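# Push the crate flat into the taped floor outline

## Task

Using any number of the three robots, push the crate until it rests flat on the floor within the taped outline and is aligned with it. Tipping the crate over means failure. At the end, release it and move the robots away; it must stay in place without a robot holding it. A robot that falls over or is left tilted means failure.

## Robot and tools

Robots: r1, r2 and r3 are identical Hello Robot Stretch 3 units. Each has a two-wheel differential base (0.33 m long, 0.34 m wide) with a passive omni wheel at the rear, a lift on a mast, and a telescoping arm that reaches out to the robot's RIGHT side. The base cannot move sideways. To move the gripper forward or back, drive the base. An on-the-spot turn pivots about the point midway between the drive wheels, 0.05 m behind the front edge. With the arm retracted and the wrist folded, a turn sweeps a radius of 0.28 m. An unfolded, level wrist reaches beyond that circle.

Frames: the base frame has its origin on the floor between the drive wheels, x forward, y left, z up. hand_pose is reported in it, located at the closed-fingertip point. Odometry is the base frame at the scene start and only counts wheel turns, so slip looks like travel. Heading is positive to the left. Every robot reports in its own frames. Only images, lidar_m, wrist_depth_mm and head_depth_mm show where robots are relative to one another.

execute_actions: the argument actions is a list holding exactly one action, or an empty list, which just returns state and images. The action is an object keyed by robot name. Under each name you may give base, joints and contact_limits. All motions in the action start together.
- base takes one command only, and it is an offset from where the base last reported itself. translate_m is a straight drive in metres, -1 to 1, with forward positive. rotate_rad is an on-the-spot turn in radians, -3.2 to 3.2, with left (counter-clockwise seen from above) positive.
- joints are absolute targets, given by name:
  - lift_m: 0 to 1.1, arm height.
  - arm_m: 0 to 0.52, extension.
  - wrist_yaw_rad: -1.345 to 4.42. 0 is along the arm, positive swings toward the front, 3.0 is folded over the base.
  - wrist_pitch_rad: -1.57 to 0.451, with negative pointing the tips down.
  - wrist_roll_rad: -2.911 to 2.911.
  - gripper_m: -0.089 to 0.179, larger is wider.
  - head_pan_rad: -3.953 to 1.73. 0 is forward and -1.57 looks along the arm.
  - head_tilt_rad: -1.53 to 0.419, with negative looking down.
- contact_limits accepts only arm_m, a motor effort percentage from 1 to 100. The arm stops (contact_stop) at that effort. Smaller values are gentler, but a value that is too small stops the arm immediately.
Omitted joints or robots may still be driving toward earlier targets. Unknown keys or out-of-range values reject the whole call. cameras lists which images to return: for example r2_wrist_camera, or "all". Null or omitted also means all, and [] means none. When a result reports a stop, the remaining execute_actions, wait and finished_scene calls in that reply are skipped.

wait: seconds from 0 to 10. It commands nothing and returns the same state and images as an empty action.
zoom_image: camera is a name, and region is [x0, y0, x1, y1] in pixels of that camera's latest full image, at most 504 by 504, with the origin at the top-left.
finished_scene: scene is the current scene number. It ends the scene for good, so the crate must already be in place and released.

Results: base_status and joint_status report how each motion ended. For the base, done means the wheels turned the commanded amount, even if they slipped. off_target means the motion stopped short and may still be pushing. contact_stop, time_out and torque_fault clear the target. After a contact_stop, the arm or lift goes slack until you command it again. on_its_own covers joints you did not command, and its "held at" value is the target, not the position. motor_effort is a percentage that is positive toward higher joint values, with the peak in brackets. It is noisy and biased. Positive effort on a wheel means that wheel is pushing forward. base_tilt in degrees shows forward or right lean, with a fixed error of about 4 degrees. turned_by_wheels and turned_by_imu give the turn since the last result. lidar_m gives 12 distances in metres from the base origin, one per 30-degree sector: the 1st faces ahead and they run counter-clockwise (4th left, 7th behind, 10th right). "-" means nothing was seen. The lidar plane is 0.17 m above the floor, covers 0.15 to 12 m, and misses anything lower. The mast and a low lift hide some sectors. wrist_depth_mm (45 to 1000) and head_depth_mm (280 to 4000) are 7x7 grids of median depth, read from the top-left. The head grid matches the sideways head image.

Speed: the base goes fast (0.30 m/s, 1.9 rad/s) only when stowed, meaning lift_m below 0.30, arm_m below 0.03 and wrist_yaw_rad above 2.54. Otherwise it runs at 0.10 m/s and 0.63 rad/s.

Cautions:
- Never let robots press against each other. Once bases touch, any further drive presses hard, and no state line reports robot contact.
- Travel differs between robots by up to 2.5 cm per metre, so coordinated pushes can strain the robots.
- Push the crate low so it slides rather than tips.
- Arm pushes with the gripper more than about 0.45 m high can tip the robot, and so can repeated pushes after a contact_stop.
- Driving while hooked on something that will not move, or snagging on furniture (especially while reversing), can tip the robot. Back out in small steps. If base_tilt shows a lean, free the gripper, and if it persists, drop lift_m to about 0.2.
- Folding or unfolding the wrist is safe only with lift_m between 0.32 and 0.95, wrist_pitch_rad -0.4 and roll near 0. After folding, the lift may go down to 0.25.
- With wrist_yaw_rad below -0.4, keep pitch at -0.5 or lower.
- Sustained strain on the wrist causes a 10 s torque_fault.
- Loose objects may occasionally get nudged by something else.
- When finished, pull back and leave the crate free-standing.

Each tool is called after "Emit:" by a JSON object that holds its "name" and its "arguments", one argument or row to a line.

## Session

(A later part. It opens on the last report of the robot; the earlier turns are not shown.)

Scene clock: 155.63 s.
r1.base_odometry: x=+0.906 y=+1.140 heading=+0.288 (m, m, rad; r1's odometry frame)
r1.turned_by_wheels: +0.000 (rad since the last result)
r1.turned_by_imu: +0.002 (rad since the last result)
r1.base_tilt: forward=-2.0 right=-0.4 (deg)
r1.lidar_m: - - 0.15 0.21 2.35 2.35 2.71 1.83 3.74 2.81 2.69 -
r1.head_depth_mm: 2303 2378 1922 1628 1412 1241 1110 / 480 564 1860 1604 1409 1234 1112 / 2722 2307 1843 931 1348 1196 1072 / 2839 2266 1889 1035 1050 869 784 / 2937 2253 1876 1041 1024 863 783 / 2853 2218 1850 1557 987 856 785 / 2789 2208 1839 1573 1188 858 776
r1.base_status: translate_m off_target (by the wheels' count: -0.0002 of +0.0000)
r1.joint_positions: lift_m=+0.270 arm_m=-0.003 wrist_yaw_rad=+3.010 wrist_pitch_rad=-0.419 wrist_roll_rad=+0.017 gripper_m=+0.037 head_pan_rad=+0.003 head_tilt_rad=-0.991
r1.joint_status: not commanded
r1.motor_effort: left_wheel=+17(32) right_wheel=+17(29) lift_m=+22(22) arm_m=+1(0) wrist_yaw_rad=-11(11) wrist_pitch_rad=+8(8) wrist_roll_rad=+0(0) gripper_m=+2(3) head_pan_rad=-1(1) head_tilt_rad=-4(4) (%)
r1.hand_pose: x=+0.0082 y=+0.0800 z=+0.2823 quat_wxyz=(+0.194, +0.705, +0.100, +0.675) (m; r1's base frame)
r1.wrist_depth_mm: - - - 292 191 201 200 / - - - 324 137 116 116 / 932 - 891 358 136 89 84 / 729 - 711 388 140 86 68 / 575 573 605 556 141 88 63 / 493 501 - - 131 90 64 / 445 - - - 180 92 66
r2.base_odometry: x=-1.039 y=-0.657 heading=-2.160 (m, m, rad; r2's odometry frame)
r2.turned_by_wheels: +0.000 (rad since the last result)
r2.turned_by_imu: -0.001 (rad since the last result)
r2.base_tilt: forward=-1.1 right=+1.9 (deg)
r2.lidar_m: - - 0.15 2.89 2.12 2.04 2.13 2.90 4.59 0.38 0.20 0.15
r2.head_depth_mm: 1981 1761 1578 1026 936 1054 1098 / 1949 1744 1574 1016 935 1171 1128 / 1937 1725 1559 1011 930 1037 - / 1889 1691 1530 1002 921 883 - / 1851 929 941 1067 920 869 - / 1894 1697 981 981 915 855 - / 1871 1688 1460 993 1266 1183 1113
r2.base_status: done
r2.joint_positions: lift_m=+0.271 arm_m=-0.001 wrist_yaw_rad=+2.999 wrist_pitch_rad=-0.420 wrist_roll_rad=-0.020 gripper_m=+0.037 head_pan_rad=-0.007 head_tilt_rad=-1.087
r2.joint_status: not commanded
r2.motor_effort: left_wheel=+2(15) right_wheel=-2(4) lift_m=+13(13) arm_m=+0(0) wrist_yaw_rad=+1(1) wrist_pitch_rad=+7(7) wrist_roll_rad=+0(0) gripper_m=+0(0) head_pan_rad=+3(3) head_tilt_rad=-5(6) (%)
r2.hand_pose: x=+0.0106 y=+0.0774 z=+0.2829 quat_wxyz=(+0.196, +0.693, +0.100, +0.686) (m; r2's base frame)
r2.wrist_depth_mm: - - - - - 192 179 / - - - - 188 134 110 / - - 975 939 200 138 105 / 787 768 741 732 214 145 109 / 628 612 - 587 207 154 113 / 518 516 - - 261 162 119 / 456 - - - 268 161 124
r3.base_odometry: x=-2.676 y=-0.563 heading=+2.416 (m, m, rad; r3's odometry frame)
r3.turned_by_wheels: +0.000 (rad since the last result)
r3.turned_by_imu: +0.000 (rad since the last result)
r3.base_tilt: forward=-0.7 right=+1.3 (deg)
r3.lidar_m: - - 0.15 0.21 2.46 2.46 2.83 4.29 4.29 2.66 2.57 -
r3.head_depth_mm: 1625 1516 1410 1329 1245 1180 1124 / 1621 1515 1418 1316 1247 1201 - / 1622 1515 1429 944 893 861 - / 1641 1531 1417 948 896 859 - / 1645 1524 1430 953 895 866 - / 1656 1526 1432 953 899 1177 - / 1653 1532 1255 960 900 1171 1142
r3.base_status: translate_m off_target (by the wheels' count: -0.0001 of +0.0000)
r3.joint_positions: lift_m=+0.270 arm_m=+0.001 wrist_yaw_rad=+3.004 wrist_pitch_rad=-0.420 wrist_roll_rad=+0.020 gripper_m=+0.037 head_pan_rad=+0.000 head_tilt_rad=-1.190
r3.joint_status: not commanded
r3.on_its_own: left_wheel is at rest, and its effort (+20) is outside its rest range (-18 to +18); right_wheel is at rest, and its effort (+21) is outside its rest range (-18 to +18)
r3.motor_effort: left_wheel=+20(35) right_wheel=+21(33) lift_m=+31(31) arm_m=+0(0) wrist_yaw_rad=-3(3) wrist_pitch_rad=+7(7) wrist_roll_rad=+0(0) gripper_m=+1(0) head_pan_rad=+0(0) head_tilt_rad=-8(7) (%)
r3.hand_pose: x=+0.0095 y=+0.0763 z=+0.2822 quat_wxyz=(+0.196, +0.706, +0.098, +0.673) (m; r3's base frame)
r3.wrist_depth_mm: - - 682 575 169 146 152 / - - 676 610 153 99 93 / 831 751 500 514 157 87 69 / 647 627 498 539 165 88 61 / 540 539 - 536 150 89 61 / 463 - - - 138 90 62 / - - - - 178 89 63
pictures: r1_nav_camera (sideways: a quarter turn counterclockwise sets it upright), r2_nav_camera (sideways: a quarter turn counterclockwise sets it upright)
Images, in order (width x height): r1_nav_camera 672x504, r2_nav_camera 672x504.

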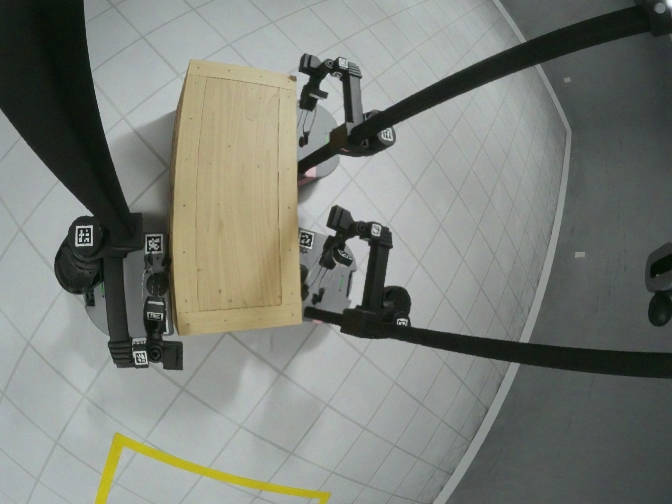

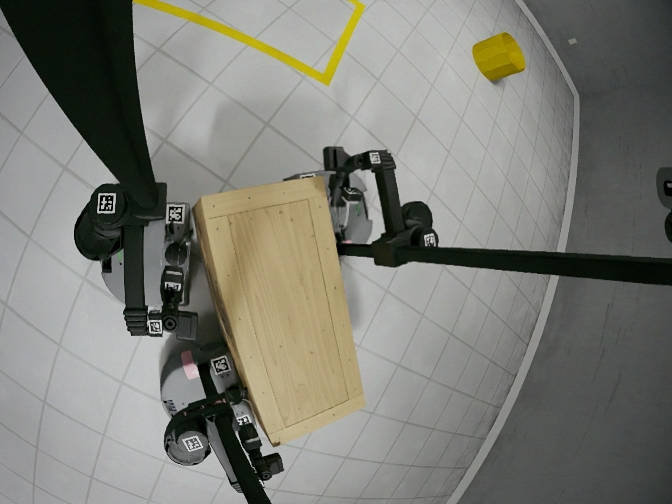

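Emit:
{"name": "execute_actions", "arguments": {
  "actions": [
    {"r2":{"base":{"rotate_rad":0.2}},"r1":{"base":{"translate_m":-0.1}}}
  ],
  "cameras": []
}}

Emit:
{"name": "execute_actions", "arguments": {
  "actions": [
    {"r2":{"base":{"translate_m":0.2}},"r3":{"base":{"translate_m":0.2}}}
  ],
  "cameras": ["r1_nav_camera","r2_nav_camera"]
}}

Scene clock: 163.83 s.
r1.base_odometry: x=+0.810 y=+1.112 heading=+0.288 (m, m, rad; r1's odometry frame)
r1.turned_by_wheels: +0.000 (rad since the last result)
r1.turned_by_imu: +0.001 (rad since the last result)
r1.base_tilt: forward=-1.9 right=-0.4 (deg)
r1.lidar_m: 0.15 0.16 0.22 0.61 2.28 2.28 2.62 1.74 3.66 2.90 2.49 0.16
r1.head_depth_mm: 2423 2329 1923 1645 1412 1243 1115 / 2460 2285 1921 1618 1400 1241 1105 / 2721 2095 1759 1520 1372 1195 1106 / 2912 2285 1882 1306 986 868 1065 / 2887 2266 1869 1072 976 861 1066 / 2871 2251 1845 1480 975 862 1056 / 2824 2222 1831 1561 968 853 1049
r1.base_status: done
r1.joint_positions: lift_m=+0.270 arm_m=-0.003 wrist_yaw_rad=+3.001 wrist_pitch_rad=-0.419 wrist_roll_rad=+0.017 gripper_m=+0.037 head_pan_rad=+0.003 head_tilt_rad=-0.991
r1.joint_status: not commanded
r1.motor_effort: left_wheel=+1(10) right_wheel=+0(8) lift_m=+22(22) arm_m=+1(1) wrist_yaw_rad=-2(11) wrist_pitch_rad=+8(8) wrist_roll_rad=+0(0) gripper_m=+0(3) head_pan_rad=-1(0) head_tilt_rad=-3(4) (%)
r1.hand_pose: x=+0.0101 y=+0.0798 z=+0.2823 quat_wxyz=(+0.196, +0.706, +0.097, +0.674) (m; r1's base frame)
r1.wrist_depth_mm: - - - - 331 226 193 / - - - - 351 217 160 / 907 - 919 838 358 225 164 / 719 - 714 682 376 230 166 / 583 585 617 578 353 237 170 / 495 498 - - 332 245 175 / 445 - - - 419 243 177
r2.base_odometry: x=-1.039 y=-0.657 heading=-1.960 (m, m, rad; r2's odometry frame)
r2.turned_by_wheels: +0.200 (rad since the last result)
r2.turned_by_imu: +0.201 (rad since the last result)
r2.base_tilt: forward=-1.2 right=+1.8 (deg)
r2.lidar_m: - - 0.15 2.46 2.05 2.05 2.29 3.69 4.61 0.38 0.15 -
r2.head_depth_mm: 1966 1753 1577 1447 940 897 1012 / 1949 1738 1576 1434 934 885 1125 / 715 1644 1522 1427 927 879 - / 1926 1033 1297 1126 924 872 - / 1915 1705 1314 1230 919 869 - / 1895 1703 996 1260 935 873 - / 1877 1679 1517 1389 1279 1185 1116
r2.base_status: done
r2.joint_positions: lift_m=+0.271 arm_m=-0.001 wrist_yaw_rad=+2.999 wrist_pitch_rad=-0.420 wrist_roll_rad=-0.020 gripper_m=+0.037 head_pan_rad=-0.007 head_tilt_rad=-1.087
r2.joint_status: not commanded
r2.motor_effort: left_wheel=-2(13) right_wheel=+1(6) lift_m=+13(13) arm_m=+0(0) wrist_yaw_rad=+1(2) wrist_pitch_rad=+7(7) wrist_roll_rad=+0(0) gripper_m=+0(1) head_pan_rad=+3(3) head_tilt_rad=-5(5) (%)
r2.hand_pose: x=+0.0106 y=+0.0774 z=+0.2829 quat_wxyz=(+0.196, +0.693, +0.100, +0.686) (m; r2's base frame)
r2.wrist_depth_mm: - - - - - - 178 / - - - - - 151 117 / - - 956 932 903 156 111 / 784 761 737 737 679 161 114 / 633 610 - 588 243 169 116 / 521 517 - - 318 175 121 / 455 - - - 325 169 124
r3.base_odometry: x=-2.676 y=-0.563 heading=+2.416 (m, m, rad; r3's odometry frame)
r3.turned_by_wheels: +0.000 (rad since the last result)
r3.turned_by_imu: +0.000 (rad since the last result)
r3.base_tilt: forward=-0.8 right=+1.2 (deg)
r3.lidar_m: - - 0.15 0.21 2.47 2.46 2.84 4.30 4.28 2.66 2.55 -
r3.head_depth_mm: 1615 1514 1418 1322 1252 1184 1125 / 1624 1508 1409 1320 1244 1204 - / 1641 1515 1411 946 893 858 - / 1629 1528 1421 950 897 865 - / 1643 1527 1420 953 899 868 - / 1641 1536 1425 951 901 1183 - / 1655 1523 1233 957 905 1124 1101
r3.base_status: not commanded
r3.joint_positions: lift_m=+0.270 arm_m=+0.001 wrist_yaw_rad=+3.004 wrist_pitch_rad=-0.420 wrist_roll_rad=+0.020 gripper_m=+0.037 head_pan_rad=+0.000 head_tilt_rad=-1.190
r3.joint_status: not commanded
r3.on_its_own: left_wheel is at rest, and its effort (+20) is outside its rest range (-18 to +18); right_wheel is at rest, and its effort (+21) is outside its rest range (-18 to +18)
r3.motor_effort: left_wheel=+20(20) right_wheel=+21(21) lift_m=+31(31) arm_m=+0(0) wrist_yaw_rad=-3(3) wrist_pitch_rad=+7(7) wrist_roll_rad=+0(1) gripper_m=+1(1) head_pan_rad=-1(0) head_tilt_rad=-6(7) (%)
r3.hand_pose: x=+0.0095 y=+0.0763 z=+0.2822 quat_wxyz=(+0.196, +0.706, +0.098, +0.673) (m; r3's base frame)
r3.wrist_depth_mm: - - - 623 169 146 152 / - - 680 607 153 99 93 / 829 752 503 507 156 87 69 / 664 627 498 514 165 88 61 / 542 547 - 541 150 89 61 / 467 - - - 139 90 62 / - - - - 178 89 63
pictures: none
No camera images: the call's "cameras" was empty. Leave "cameras" out to get every camera's image.

Scene clock: 166.67 s.
r1.base_odometry: x=+0.810 y=+1.112 heading=+0.288 (m, m, rad; r1's odometry frame)
r1.turned_by_wheels: +0.000 (rad since the last result)
r1.turned_by_imu: +0.001 (rad since the last result)
r1.base_tilt: forward=-2.0 right=-0.4 (deg)
r1.lidar_m: 0.15 0.16 0.22 0.61 2.28 2.28 2.63 1.74 3.66 2.90 2.49 0.16
r1.head_depth_mm: 2436 2380 1922 1624 1413 1249 1111 / 554 2294 1923 1612 1410 1233 1106 / 2731 2165 1004 1504 1367 1195 1104 / 2913 2299 1868 1178 982 870 1058 / 2861 2257 1858 1300 979 864 1060 / 2832 2253 1856 1510 974 856 1060 / 2839 2216 1834 1580 964 858 1053
r1.base_status: not commanded
r1.joint_positions: lift_m=+0.270 arm_m=-0.003 wrist_yaw_rad=+3.001 wrist_pitch_rad=-0.419 wrist_roll_rad=+0.017 gripper_m=+0.037 head_pan_rad=+0.003 head_tilt_rad=-0.991
r1.joint_status: not commanded
r1.motor_effort: left_wheel=+0(1) right_wheel=+0(0) lift_m=+21(22) arm_m=+1(0) wrist_yaw_rad=-2(2) wrist_pitch_rad=+8(8) wrist_roll_rad=+0(0) gripper_m=+0(0) head_pan_rad=-1(1) head_tilt_rad=-3(3) (%)
r1.hand_pose: x=+0.0101 y=+0.0798 z=+0.2823 quat_wxyz=(+0.196, +0.706, +0.097, +0.674) (m; r1's base frame)
r1.wrist_depth_mm: - - - - 331 223 191 / - - - - 344 217 160 / 947 - 935 808 362 223 163 / 704 - 719 677 373 230 165 / 581 584 602 584 353 236 169 / 500 492 - - 335 243 173 / 450 - - - 418 240 176
r2.base_odometry: x=-1.115 y=-0.842 heading=-1.959 (m, m, rad; r2's odometry frame)
r2.turned_by_wheels: +0.001 (rad since the last result)
r2.turned_by_imu: +0.035 (rad since the last result)
r2.base_tilt: forward=-1.2 right=+2.0 (deg)
r2.lidar_m: - - 4.36 2.44 2.08 2.08 2.38 3.99 4.65 0.21 0.15 -
r2.head_depth_mm: 1949 1743 1571 1439 936 869 1013 / 1871 1739 1567 1430 932 862 1130 / 1888 856 981 1403 927 858 - / 1917 1702 1294 1146 922 855 - / 1902 1703 994 1210 920 850 - / 1893 1685 969 1341 944 856 - / 1869 1667 1513 1385 1276 1186 1119
r2.base_status: translate_m off_target (by the wheels' count: +0.1997 of +0.2000)
r2.joint_positions: lift_m=+0.270 arm_m=-0.001 wrist_yaw_rad=+3.006 wrist_pitch_rad=-0.419 wrist_roll_rad=-0.020 gripper_m=+0.037 head_pan_rad=-0.002 head_tilt_rad=-1.093
r2.joint_status: not commanded
r2.on_its_own: left_wheel is at rest, and its effort (+69) is outside its rest range (-18 to +18)
r2.motor_effort: left_wheel=+69(100) right_wheel=+16(65) lift_m=+28(29) arm_m=+0(0) wrist_yaw_rad=-6(6) wrist_pitch_rad=+7(7) wrist_roll_rad=+0(0) gripper_m=+1(2) head_pan_rad=+1(4) head_tilt_rad=-3(5) (%)
r2.hand_pose: x=+0.0090 y=+0.0778 z=+0.2826 quat_wxyz=(+0.193, +0.693, +0.102, +0.687) (m; r2's base frame)
r2.wrist_depth_mm: - - - - - - 177 / - - - - 145 113 108 / - - 981 959 152 89 77 / 795 774 742 725 160 90 65 / 632 613 - 585 143 92 64 / 517 511 - - 190 95 65 / 457 - - - 192 92 66
r3.base_odometry: x=-2.825 y=-0.430 heading=+2.416 (m, m, rad; r3's odometry frame)
r3.turned_by_wheels: +0.000 (rad since the last result)
r3.turned_by_imu: -0.001 (rad since the last result)
r3.base_tilt: forward=-0.8 right=+1.3 (deg)
r3.lidar_m: - - 0.15 0.21 2.46 2.46 2.83 4.28 4.29 2.65 2.57 -
r3.head_depth_mm: 1617 1505 1417 1326 1244 1178 1118 / 1620 1516 1418 1309 1240 1205 - / 1635 1521 1420 949 890 859 - / 1639 1529 1424 948 895 861 - / 1630 1523 1420 957 896 865 - / 1645 1538 1429 950 899 1176 - / 1659 1519 1230 956 901 1082 1095
r3.base_status: translate_m off_target (by the wheels' count: +0.1997 of +0.2000)
r3.joint_positions: lift_m=+0.270 arm_m=+0.001 wrist_yaw_rad=+3.004 wrist_pitch_rad=-0.420 wrist_roll_rad=+0.020 gripper_m=+0.037 head_pan_rad=+0.000 head_tilt_rad=-1.190
r3.joint_status: not commanded
r3.on_its_own: left_wheel is at rest, and its effort (+42) is outside its rest range (-18 to +18); right_wheel is at rest, and its effort (+45) is outside its rest range (-18 to +18)
r3.motor_effort: left_wheel=+42(75) right_wheel=+45(58) lift_m=+30(30) arm_m=+0(0) wrist_yaw_rad=-3(3) wrist_pitch_rad=+7(7) wrist_roll_rad=+0(0) gripper_m=+1(1) head_pan_rad=+0(0) head_tilt_rad=-6(6) (%)
r3.hand_pose: x=+0.0095 y=+0.0763 z=+0.2822 quat_wxyz=(+0.196, +0.706, +0.098, +0.673) (m; r3's base frame)
r3.wrist_depth_mm: - - - 457 169 146 153 / - - 682 594 153 99 93 / 817 828 500 478 156 87 69 / 656 660 495 490 165 88 61 / 542 544 - 545 150 89 62 / 465 - - - 138 90 62 / - - - - 178 89 63
pictures: r1_nav_camera (sideways: a quarter turn counterclockwise sets it upright), r2_nav_camera (sideways: a quarter turn counterclockwise sets it upright)
Images, in order (width x height): r1_nav_camera 672x504, r2_nav_camera 672x504.

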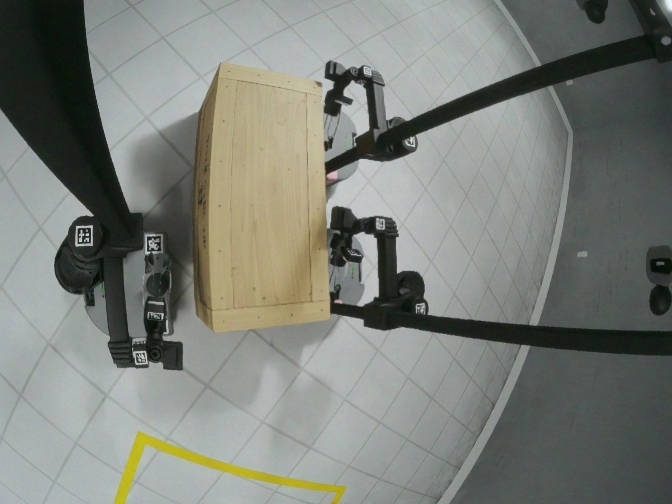

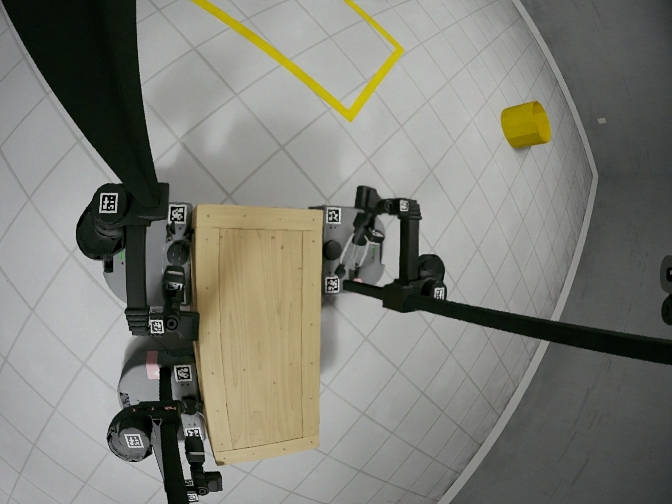

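Emit:
{"name": "execute_actions", "arguments": {
  "actions": [
    {"r2":{"base":{"translate_m":-0.1}},"r1":{"base":{"translate_m":-0.17}},"r3":{"base":{"translate_m":-0.01}}}
  ],
  "cameras": []
}}

Emit:
{"name": "execute_actions", "arguments": {
  "actions": [
    {"r1":{"base":{"rotate_rad":1.57},"joints":{"head_pan_rad":-1.57}}}
  ],
  "cameras": ["r1_nav_camera"]
}}

Emit:
{"name": "execute_actions", "arguments": {
  "actions": [
    {"r1":{"joints":{"arm_m":0.25},"contact_limits":{"arm_m":100}}}
  ],
  "cameras": ["r1_nav_camera"]
}}

Scene clock: 187.40 s.
r1.base_odometry: x=+0.647 y=+1.064 heading=+0.288 (m, m, rad; r1's odometry frame)
r1.turned_by_wheels: +0.000 (rad since the last result)
r1.turned_by_imu: +0.001 (rad since the last result)
r1.base_tilt: forward=-1.9 right=-0.5 (deg)
r1.lidar_m: 0.32 0.33 0.46 2.52 2.15 2.16 2.49 1.60 3.54 3.04 2.61 0.33
r1.head_depth_mm: 2546 2393 1940 1632 1412 1251 1111 / 2698 2331 1904 1622 1398 1242 1107 / 2619 2173 1796 1580 1374 1210 1107 / 2939 2290 1250 1289 980 1125 1101 / 2894 2249 1589 1204 976 1136 1101 / 2841 2246 1843 1111 974 1144 1086 / 2827 2239 1789 1102 965 1148 1086
r1.base_status: done
r1.joint_positions: lift_m=+0.270 arm_m=-0.003 wrist_yaw_rad=+3.001 wrist_pitch_rad=-0.419 wrist_roll_rad=+0.017 gripper_m=+0.037 head_pan_rad=+0.003 head_tilt_rad=-0.991
r1.joint_status: not commanded
r1.motor_effort: left_wheel=+1(6) right_wheel=+0(5) lift_m=+22(22) arm_m=+0(1) wrist_yaw_rad=-2(2) wrist_pitch_rad=+8(8) wrist_roll_rad=+0(0) gripper_m=+0(0) head_pan_rad=+0(1) head_tilt_rad=-4(3) (%)
r1.hand_pose: x=+0.0102 y=+0.0798 z=+0.2823 quat_wxyz=(+0.197, +0.706, +0.097, +0.674) (m; r1's base frame)
r1.wrist_depth_mm: - - - - 673 441 326 / - - - - 712 447 336 / 937 - 932 926 730 466 342 / 719 - 710 718 689 471 342 / 586 579 598 604 614 487 348 / 497 497 - - 511 476 359 / 459 - - - 430 434 366
r2.base_odometry: x=-1.077 y=-0.749 heading=-1.959 (m, m, rad; r2's odometry frame)
r2.turned_by_wheels: +0.000 (rad since the last result)
r2.turned_by_imu: -0.001 (rad since the last result)
r2.base_tilt: forward=-1.2 right=+1.8 (deg)
r2.lidar_m: 0.15 0.16 4.08 2.36 2.01 2.00 2.29 3.83 4.56 0.38 0.22 0.16
r2.head_depth_mm: 1971 1739 1569 1020 940 1040 1021 / 1936 1724 1563 1014 933 1139 1128 / 1078 1651 1529 1006 927 1159 - / 1912 1448 1376 1002 921 1165 - / 1885 1152 1364 992 918 1159 - / 1876 1106 1499 1372 943 1168 - / 1848 1668 1515 1386 1281 1184 1115
r2.base_status: done
r2.joint_positions: lift_m=+0.270 arm_m=-0.001 wrist_yaw_rad=+3.001 wrist_pitch_rad=-0.419 wrist_roll_rad=-0.020 gripper_m=+0.037 head_pan_rad=-0.002 head_tilt_rad=-1.093
r2.joint_status: not commanded
r2.motor_effort: left_wheel=+0(47) right_wheel=+0(10) lift_m=+28(28) arm_m=+0(0) wrist_yaw_rad=-1(5) wrist_pitch_rad=+6(7) wrist_roll_rad=+0(0) gripper_m=+0(2) head_pan_rad=+1(1) head_tilt_rad=-3(3) (%)
r2.hand_pose: x=+0.0101 y=+0.0777 z=+0.2826 quat_wxyz=(+0.194, +0.693, +0.100, +0.687) (m; r2's base frame)
r2.wrist_depth_mm: - - - - - - 181 / - - - - - - 163 / - - 988 936 916 850 166 / 794 775 735 738 711 247 172 / 624 614 - 590 591 251 175 / 518 516 - - 457 259 180 / 454 - - - 417 248 183
r3.base_odometry: x=-2.818 y=-0.437 heading=+2.416 (m, m, rad; r3's odometry frame)
r3.turned_by_wheels: +0.000 (rad since the last result)
r3.turned_by_imu: +0.000 (rad since the last result)
r3.base_tilt: forward=-0.7 right=+1.3 (deg)
r3.lidar_m: - - 0.15 0.24 2.45 2.46 2.83 4.28 4.28 2.67 2.50 -
r3.head_depth_mm: 1620 1510 1418 1321 1258 1185 1123 / 1624 1516 1409 1318 1244 1198 - / 1628 1521 1419 945 890 861 - / 1646 1522 1419 948 895 863 - / 1635 1531 1429 955 898 1053 - / 1638 1531 1413 953 900 1194 - / 1622 1301 1386 957 901 1193 1090
r3.base_status: done
r3.joint_positions: lift_m=+0.270 arm_m=+0.001 wrist_yaw_rad=+3.002 wrist_pitch_rad=-0.420 wrist_roll_rad=+0.020 gripper_m=+0.037 head_pan_rad=+0.000 head_tilt_rad=-1.190
r3.joint_status: not commanded
r3.motor_effort: left_wheel=+1(30) right_wheel=+1(32) lift_m=+31(31) arm_m=+0(0) wrist_yaw_rad=-1(3) wrist_pitch_rad=+7(7) wrist_roll_rad=+0(0) gripper_m=-1(1) head_pan_rad=+0(0) head_tilt_rad=-7(6) (%)
r3.hand_pose: x=+0.0100 y=+0.0762 z=+0.2822 quat_wxyz=(+0.197, +0.707, +0.097, +0.673) (m; r3's base frame)
r3.wrist_depth_mm: - - - - 188 146 152 / - - 669 - 178 107 93 / 830 502 510 716 183 102 74 / 656 499 494 615 191 103 71 / 543 535 - 540 159 104 72 / 466 - - - 177 106 73 / - - - - 206 104 73
pictures: none
No camera images: the call's "cameras" was empty. Leave "cameras" out to get every camera's image.

Scene clock: 189.60 s.
r1.base_odometry: x=+0.647 y=+1.064 heading=+1.858 (m, m, rad; r1's odometry frame)
r1.turned_by_wheels: +1.570 (rad since the last result)
r1.turned_by_imu: +1.573 (rad since the last result)
r1.base_tilt: forward=-2.1 right=-0.3 (deg)
r1.lidar_m: 2.53 2.16 2.16 2.48 1.64 3.55 3.05 2.62 0.33 0.32 0.33 0.46
r1.head_depth_mm: 2576 2348 1920 1619 1412 1246 1108 / 2723 2333 1904 1616 1403 1233 1125 / 2603 2172 1823 1567 1374 1229 - / 2914 2279 1243 1131 982 1060 - / 2890 2251 1206 1120 971 1154 1092 / 2850 2237 1854 1110 969 1153 1087 / 2838 2225 1794 1103 965 1151 1080
r1.base_status: done
r1.joint_positions: lift_m=+0.270 arm_m=-0.003 wrist_yaw_rad=+3.001 wrist_pitch_rad=-0.419 wrist_roll_rad=+0.017 gripper_m=+0.037 head_pan_rad=-1.563 head_tilt_rad=-0.991
r1.joint_status: all done
r1.motor_effort: left_wheel=-1(6) right_wheel=+3(11) lift_m=+22(21) arm_m=+1(0) wrist_yaw_rad=-1(1) wrist_pitch_rad=+8(8) wrist_roll_rad=+0(0) gripper_m=+0(0) head_pan_rad=-2(33) head_tilt_rad=-4(4) (%)
r1.hand_pose: x=+0.0102 y=+0.0798 z=+0.2823 quat_wxyz=(+0.197, +0.706, +0.097, +0.674) (m; r1's base frame)
r1.wrist_depth_mm: - - - - - - - / - - - - - - - / 924 - 915 910 908 946 932 / 706 - 689 701 718 719 713 / 579 580 599 588 617 586 597 / 499 500 - - 510 499 495 / 449 - - - 435 438 431
r2.base_odometry: x=-1.077 y=-0.749 heading=-1.959 (m, m, rad; r2's odometry frame)
r2.turned_by_wheels: +0.000 (rad since the last result)
r2.turned_by_imu: +0.000 (rad since the last result)
r2.base_tilt: forward=-1.2 right=+1.7 (deg)
r2.lidar_m: 0.15 0.16 4.10 2.37 2.01 2.01 2.30 3.83 4.57 0.38 0.22 0.16
r2.head_depth_mm: 1973 1733 1577 1019 937 1035 1023 / 1936 1728 1563 1010 933 1138 1127 / 1912 1726 1550 1008 930 1162 - / 1899 1707 1499 1000 926 1171 - / 1087 1076 1290 997 916 1160 - / 1878 1067 1352 1356 947 1168 - / 1867 1648 1514 1380 1281 1182 1115
r2.base_status: not commanded
r2.joint_positions: lift_m=+0.270 arm_m=-0.001 wrist_yaw_rad=+3.001 wrist_pitch_rad=-0.419 wrist_roll_rad=-0.020 gripper_m=+0.037 head_pan_rad=-0.002 head_tilt_rad=-1.093
r2.joint_status: not commanded
r2.motor_effort: left_wheel=+0(0) right_wheel=+0(0) lift_m=+28(28) arm_m=+0(0) wrist_yaw_rad=-1(1) wrist_pitch_rad=+7(7) wrist_roll_rad=+0(0) gripper_m=+0(1) head_pan_rad=+1(1) head_tilt_rad=-3(3) (%)
r2.hand_pose: x=+0.0101 y=+0.0777 z=+0.2826 quat_wxyz=(+0.194, +0.693, +0.100, +0.687) (m; r2's base frame)
r2.wrist_depth_mm: - - - - - - 182 / - - - - - - 162 / - - 967 937 916 839 167 / 795 759 742 726 711 247 171 / 629 616 - 586 587 250 175 / 518 518 - - 459 258 179 / 455 - - - 418 249 183
r3.base_odometry: x=-2.818 y=-0.437 heading=+2.416 (m, m, rad; r3's odometry frame)
r3.turned_by_wheels: +0.000 (rad since the last result)
r3.turned_by_imu: +0.000 (rad since the last result)
r3.base_tilt: forward=-0.7 right=+1.3 (deg)
r3.lidar_m: - - 0.15 0.24 2.45 2.46 2.83 4.29 4.28 2.67 2.50 -
r3.head_depth_mm: 1616 1496 1405 1323 1241 1180 1121 / 1626 1511 1420 1328 1241 1210 - / 1623 1518 1412 947 893 854 - / 1633 1519 1418 946 893 865 - / 1639 1528 1436 952 899 1053 - / 1641 1534 1431 957 898 1193 - / 1649 1539 1419 956 903 1193 1090
r3.base_status: not commanded
r3.joint_positions: lift_m=+0.270 arm_m=+0.001 wrist_yaw_rad=+3.002 wrist_pitch_rad=-0.420 wrist_roll_rad=+0.020 gripper_m=+0.037 head_pan_rad=+0.000 head_tilt_rad=-1.190
r3.joint_status: not commanded
r3.motor_effort: left_wheel=+1(1) right_wheel=+2(2) lift_m=+31(31) arm_m=+1(0) wrist_yaw_rad=-2(2) wrist_pitch_rad=+7(7) wrist_roll_rad=+0(0) gripper_m=+0(0) head_pan_rad=+0(0) head_tilt_rad=-6(6) (%)
r3.hand_pose: x=+0.0100 y=+0.0762 z=+0.2822 quat_wxyz=(+0.197, +0.707, +0.097, +0.673) (m; r3's base frame)
r3.wrist_depth_mm: - - - - 188 145 152 / - - 667 - 178 107 93 / 816 499 502 714 182 102 74 / 656 496 499 615 191 103 71 / 540 534 - 532 159 104 72 / 468 - - - 177 105 73 / - - - - 207 104 73
pictures: r1_nav_camera (sideways: a quarter turn counterclockwise sets it upright)
Images, in order (width x height): r1_nav_camera 672x504.

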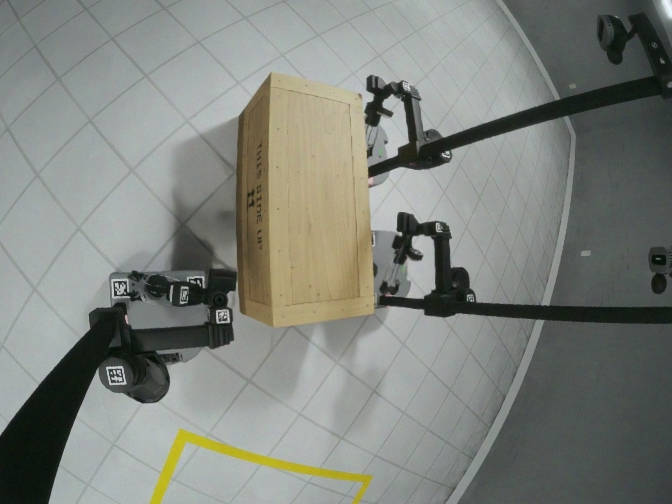

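Scene clock: 192.63 s.
r1.base_odometry: x=+0.647 y=+1.064 heading=+1.858 (m, m, rad; r1's odometry frame)
r1.turned_by_wheels: +0.000 (rad since the last result)
r1.turned_by_imu: -0.008 (rad since the last result)
r1.base_tilt: forward=-2.4 right=-0.9 (deg)
r1.lidar_m: 2.53 2.16 2.15 2.47 1.63 3.54 3.10 2.61 0.33 0.32 0.33 0.46
r1.head_depth_mm: 2534 2343 1929 1625 1402 1242 1115 / 2677 2366 1935 1628 1407 1244 1124 / 2668 2183 1856 1625 1380 1247 - / 2984 2310 1213 1129 992 1178 - / 2962 2272 1531 1130 980 1164 1100 / 2943 2275 1881 1119 977 1160 1093 / 2936 2282 1795 1124 969 1160 1090
r1.base_status: not commanded
r1.joint_positions: lift_m=+0.271 arm_m=+0.147 wrist_yaw_rad=+3.000 wrist_pitch_rad=-0.453 wrist_roll_rad=+0.017 gripper_m=+0.037 head_pan_rad=-1.566 head_tilt_rad=-0.993
r1.joint_status: arm_m contact_stop (moved +0.150 of +0.253)
r1.on_its_own: arm_m is slack since a contact_stop, until your next command for it (your +0.250 is given up)
r1.motor_effort: left_wheel=+2(17) right_wheel=+1(4) lift_m=+1(42) arm_m=+1(56) wrist_yaw_rad=+0(6) wrist_pitch_rad=+21(85) wrist_roll_rad=+0(0) gripper_m=+0(0) head_pan_rad=-1(2) head_tilt_rad=-3(3) (%)
r1.contact_limits: arm_m 55 (drawing in: default 24, maximum 39; extending or still: default 34, maximum 55)
r1.hand_pose: x=+0.0099 y=-0.0742 z=+0.2761 quat_wxyz=(+0.209, +0.704, +0.108, +0.670) (m; r1's base frame)
r1.wrist_depth_mm: - - - - - - - / - - - - - - - / 830 827 849 862 867 853 860 / 649 705 - 668 687 698 674 / 566 - - 588 599 562 564 / - - - - 499 484 485 / - - - - 423 423 421
r2.base_odometry: x=-1.077 y=-0.749 heading=-1.959 (m, m, rad; r2's odometry frame)
r2.turned_by_wheels: +0.000 (rad since the last result)
r2.turned_by_imu: -0.001 (rad since the last result)
r2.base_tilt: forward=-1.2 right=+1.8 (deg)
r2.lidar_m: 0.15 0.16 4.11 2.36 2.01 2.01 2.28 3.83 4.57 0.38 0.22 0.16
r2.head_depth_mm: 1954 1743 1577 1019 939 1033 1023 / 1949 1722 1566 1010 933 1137 1132 / 1922 1718 1565 1006 931 1158 - / 1911 1702 1495 993 921 1161 - / 1078 1251 1024 986 918 1160 - / 1879 1065 1315 1362 944 1167 - / 1873 1649 1522 1390 1277 1180 1116
r2.base_status: not commanded
r2.joint_positions: lift_m=+0.270 arm_m=-0.001 wrist_yaw_rad=+3.001 wrist_pitch_rad=-0.419 wrist_roll_rad=-0.020 gripper_m=+0.037 head_pan_rad=-0.002 head_tilt_rad=-1.093
r2.joint_status: not commanded
r2.motor_effort: left_wheel=+0(0) right_wheel=+1(0) lift_m=+28(28) arm_m=+0(0) wrist_yaw_rad=-1(1) wrist_pitch_rad=+7(7) wrist_roll_rad=+0(0) gripper_m=+0(1) head_pan_rad=+1(1) head_tilt_rad=-3(3) (%)
r2.hand_pose: x=+0.0101 y=+0.0777 z=+0.2826 quat_wxyz=(+0.194, +0.693, +0.100, +0.687) (m; r2's base frame)
r2.wrist_depth_mm: - - - - - - 181 / - - - - - - 163 / - - 987 953 898 837 166 / 795 766 742 720 712 247 171 / 630 615 - 580 594 250 175 / 521 512 - - 458 259 178 / 456 - - - 418 250 183
r3.base_odometry: x=-2.818 y=-0.437 heading=+2.416 (m, m, rad; r3's odometry frame)
r3.turned_by_wheels: +0.000 (rad since the last result)
r3.turned_by_imu: +0.000 (rad since the last result)
r3.base_tilt: forward=-0.7 right=+1.2 (deg)
r3.lidar_m: - - 0.15 0.24 2.46 2.46 2.83 4.29 4.29 2.67 2.50 -
r3.head_depth_mm: 1622 1511 1412 1325 1252 1181 1114 / 1624 1514 1416 1321 1231 1200 - / 1633 1510 1422 948 894 859 - / 1644 1527 1430 949 895 864 - / 1630 1527 1430 952 896 1053 - / 1635 1544 1435 956 897 1186 - / 1650 1526 1406 961 900 1184 1090
r3.base_status: not commanded
r3.joint_positions: lift_m=+0.270 arm_m=+0.001 wrist_yaw_rad=+3.002 wrist_pitch_rad=-0.420 wrist_roll_rad=+0.020 gripper_m=+0.037 head_pan_rad=+0.000 head_tilt_rad=-1.190
r3.joint_status: not commanded
r3.motor_effort: left_wheel=+0(1) right_wheel=+1(1) lift_m=+31(30) arm_m=+0(0) wrist_yaw_rad=-2(2) wrist_pitch_rad=+7(7) wrist_roll_rad=+0(1) gripper_m=+0(1) head_pan_rad=+0(0) head_tilt_rad=-6(7) (%)
r3.hand_pose: x=+0.0100 y=+0.0762 z=+0.2822 quat_wxyz=(+0.197, +0.707, +0.097, +0.673) (m; r3's base frame)
r3.wrist_depth_mm: - - - - 188 146 152 / - - 666 - 178 107 93 / 825 496 505 705 182 102 74 / 655 499 491 613 190 103 71 / 544 538 - 534 160 104 72 / 466 - - - 177 106 73 / - - - - 206 104 73
pictures: r1_nav_camera (sideways: a quarter turn counterclockwise sets it upright)
Images, in order (width x height): r1_nav_camera 672x504.

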